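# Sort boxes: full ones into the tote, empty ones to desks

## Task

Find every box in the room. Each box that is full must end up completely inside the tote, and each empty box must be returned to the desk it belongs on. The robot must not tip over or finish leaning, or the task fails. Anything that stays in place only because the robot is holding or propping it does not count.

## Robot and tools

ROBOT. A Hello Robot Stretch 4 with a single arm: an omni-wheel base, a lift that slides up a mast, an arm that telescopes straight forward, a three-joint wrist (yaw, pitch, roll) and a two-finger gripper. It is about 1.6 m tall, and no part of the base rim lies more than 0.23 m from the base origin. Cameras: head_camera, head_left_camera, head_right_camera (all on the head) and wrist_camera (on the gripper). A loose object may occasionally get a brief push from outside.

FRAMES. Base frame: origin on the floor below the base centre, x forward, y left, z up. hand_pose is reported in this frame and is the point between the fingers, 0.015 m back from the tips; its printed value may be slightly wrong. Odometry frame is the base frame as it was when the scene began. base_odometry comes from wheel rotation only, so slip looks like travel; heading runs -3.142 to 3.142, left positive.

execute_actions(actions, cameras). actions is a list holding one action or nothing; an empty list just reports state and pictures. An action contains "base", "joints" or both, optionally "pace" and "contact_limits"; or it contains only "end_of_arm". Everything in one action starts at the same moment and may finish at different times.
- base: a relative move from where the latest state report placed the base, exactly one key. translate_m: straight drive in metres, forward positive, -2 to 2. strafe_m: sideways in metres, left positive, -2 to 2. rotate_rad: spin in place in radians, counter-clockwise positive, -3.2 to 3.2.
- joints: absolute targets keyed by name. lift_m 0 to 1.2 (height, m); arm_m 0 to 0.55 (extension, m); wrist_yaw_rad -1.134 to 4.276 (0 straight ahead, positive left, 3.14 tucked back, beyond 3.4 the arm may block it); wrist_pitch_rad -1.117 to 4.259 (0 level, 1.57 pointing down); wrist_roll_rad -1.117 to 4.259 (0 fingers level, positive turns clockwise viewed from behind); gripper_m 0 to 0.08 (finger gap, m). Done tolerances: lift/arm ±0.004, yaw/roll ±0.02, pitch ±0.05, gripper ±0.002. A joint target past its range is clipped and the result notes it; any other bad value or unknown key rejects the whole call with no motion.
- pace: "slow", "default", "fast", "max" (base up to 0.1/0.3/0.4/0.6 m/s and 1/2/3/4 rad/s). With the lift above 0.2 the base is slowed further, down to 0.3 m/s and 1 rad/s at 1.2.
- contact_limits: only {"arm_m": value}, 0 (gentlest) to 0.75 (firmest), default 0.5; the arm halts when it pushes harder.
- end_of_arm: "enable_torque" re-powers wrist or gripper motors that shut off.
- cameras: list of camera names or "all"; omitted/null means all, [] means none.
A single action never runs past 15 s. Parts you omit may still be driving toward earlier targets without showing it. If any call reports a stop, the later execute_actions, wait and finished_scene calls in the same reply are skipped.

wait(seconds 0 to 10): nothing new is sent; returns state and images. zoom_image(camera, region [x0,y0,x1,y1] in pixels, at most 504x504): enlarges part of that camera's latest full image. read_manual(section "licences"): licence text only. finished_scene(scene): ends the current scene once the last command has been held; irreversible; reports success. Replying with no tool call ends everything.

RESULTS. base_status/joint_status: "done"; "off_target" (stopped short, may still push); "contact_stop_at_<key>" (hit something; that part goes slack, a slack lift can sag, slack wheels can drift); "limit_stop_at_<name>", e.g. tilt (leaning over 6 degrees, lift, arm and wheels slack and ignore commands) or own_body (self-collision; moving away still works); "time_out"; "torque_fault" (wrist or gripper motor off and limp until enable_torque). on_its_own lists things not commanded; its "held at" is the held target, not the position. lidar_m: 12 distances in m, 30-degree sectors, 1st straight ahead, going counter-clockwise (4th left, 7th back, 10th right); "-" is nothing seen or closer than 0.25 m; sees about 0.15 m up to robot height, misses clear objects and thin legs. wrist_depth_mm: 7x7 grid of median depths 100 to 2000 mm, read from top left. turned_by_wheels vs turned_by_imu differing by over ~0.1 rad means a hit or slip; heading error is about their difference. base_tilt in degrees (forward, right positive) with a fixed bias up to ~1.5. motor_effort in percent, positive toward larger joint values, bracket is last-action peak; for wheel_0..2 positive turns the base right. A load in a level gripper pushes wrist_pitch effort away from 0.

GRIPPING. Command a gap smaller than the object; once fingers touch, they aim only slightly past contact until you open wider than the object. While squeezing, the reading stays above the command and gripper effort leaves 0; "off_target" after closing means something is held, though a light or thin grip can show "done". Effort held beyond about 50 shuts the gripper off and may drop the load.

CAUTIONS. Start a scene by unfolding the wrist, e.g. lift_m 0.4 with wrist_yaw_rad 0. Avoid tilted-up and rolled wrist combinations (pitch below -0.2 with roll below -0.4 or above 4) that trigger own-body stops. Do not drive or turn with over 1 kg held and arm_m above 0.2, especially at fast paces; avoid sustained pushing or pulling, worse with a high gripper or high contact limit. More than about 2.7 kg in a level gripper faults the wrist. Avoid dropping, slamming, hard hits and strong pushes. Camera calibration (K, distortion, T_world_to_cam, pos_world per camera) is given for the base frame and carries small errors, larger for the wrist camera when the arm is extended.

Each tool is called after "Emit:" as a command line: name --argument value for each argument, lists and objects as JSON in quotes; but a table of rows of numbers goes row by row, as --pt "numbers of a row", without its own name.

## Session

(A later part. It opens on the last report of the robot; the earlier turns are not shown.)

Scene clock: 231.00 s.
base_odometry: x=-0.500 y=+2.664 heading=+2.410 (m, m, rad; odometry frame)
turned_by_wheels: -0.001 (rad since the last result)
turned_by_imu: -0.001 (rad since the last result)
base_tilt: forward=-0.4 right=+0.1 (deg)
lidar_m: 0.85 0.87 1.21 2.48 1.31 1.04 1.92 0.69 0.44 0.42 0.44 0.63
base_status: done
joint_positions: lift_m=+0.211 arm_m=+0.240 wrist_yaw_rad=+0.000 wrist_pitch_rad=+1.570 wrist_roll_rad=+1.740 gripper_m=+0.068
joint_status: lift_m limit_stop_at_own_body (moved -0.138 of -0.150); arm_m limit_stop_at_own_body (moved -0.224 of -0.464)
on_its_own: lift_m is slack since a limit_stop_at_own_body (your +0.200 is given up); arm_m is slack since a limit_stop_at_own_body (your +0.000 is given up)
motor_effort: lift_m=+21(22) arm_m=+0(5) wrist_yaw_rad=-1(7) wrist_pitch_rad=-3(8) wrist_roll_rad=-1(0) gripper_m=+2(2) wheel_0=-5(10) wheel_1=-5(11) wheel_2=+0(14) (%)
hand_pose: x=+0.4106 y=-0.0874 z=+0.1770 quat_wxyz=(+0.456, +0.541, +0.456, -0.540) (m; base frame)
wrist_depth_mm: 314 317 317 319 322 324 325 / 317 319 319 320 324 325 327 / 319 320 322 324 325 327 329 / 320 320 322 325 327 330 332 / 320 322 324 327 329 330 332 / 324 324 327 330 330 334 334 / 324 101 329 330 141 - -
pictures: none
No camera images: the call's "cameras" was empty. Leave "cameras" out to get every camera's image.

Emit:
execute_actions --actions '[{"base":{"rotate_rad":1.8},"joints":{"lift_m":0.35}}]' --cameras '["head_left_camera","head_right_camera","head_camera"]'

Scene clock: 234.07 s.
base_odometry: x=-0.500 y=+2.664 heading=-2.074 (m, m, rad; odometry frame)
turned_by_wheels: +1.799 (rad since the last result)
turned_by_imu: +1.784 (rad since the last result)
base_tilt: forward=-0.3 right=+0.1 (deg)
lidar_m: 2.01 1.10 1.05 1.03 0.56 0.42 0.42 0.50 0.83 0.87 0.97 1.62
base_status: done
joint_positions: lift_m=+0.350 arm_m=+0.240 wrist_yaw_rad=+0.000 wrist_pitch_rad=+1.570 wrist_roll_rad=+1.740 gripper_m=+0.068
joint_status: all done
on_its_own: arm_m is slack since a limit_stop_at_own_body (your +0.000 is given up)
motor_effort: lift_m=+24(24) arm_m=+0(0) wrist_yaw_rad=-2(2) wrist_pitch_rad=+1(1) wrist_roll_rad=-1(0) gripper_m=+2(2) wheel_0=-6(11) wheel_1=-5(12) wheel_2=-3(10) (%)
hand_pose: x=+0.4108 y=-0.0874 z=+0.3153 quat_wxyz=(+0.456, +0.541, +0.456, -0.540) (m; base frame)
wrist_depth_mm: 449 455 455 455 462 462 466 / 452 455 459 459 466 466 469 / 455 459 462 462 466 469 407 / 459 459 466 466 469 473 342 / 459 462 466 466 473 473 324 / 462 462 469 469 473 473 319 / 466 100 469 473 140 - -
pictures: head_camera, head_left_camera, head_right_camera
Images, in order (width x height): head_camera 420x560, head_left_camera 420x672, head_right_camera 420x672.

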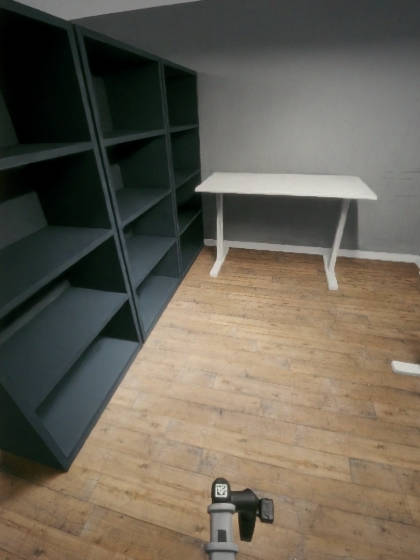

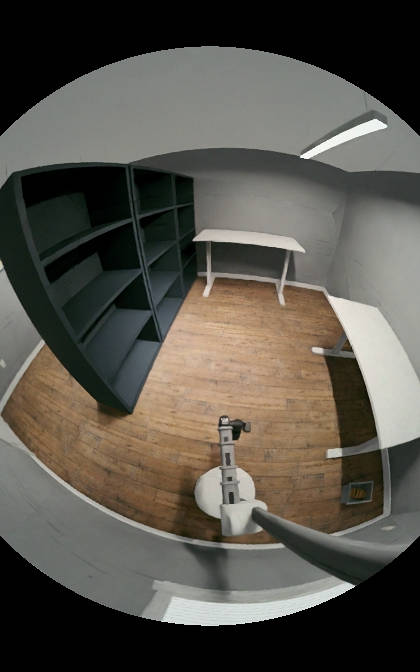

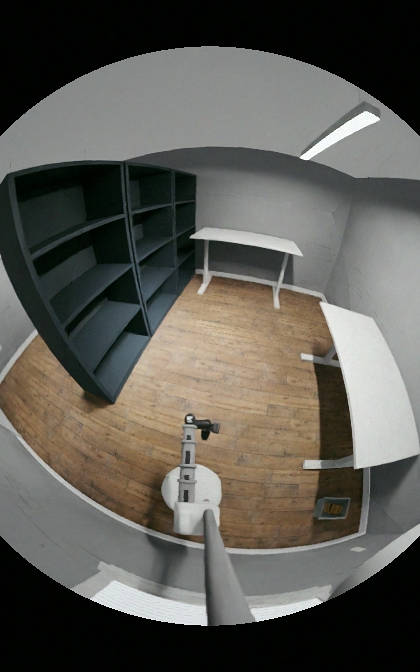

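Emit:
finished_scene --scene 2

The scene is finished: the task was done.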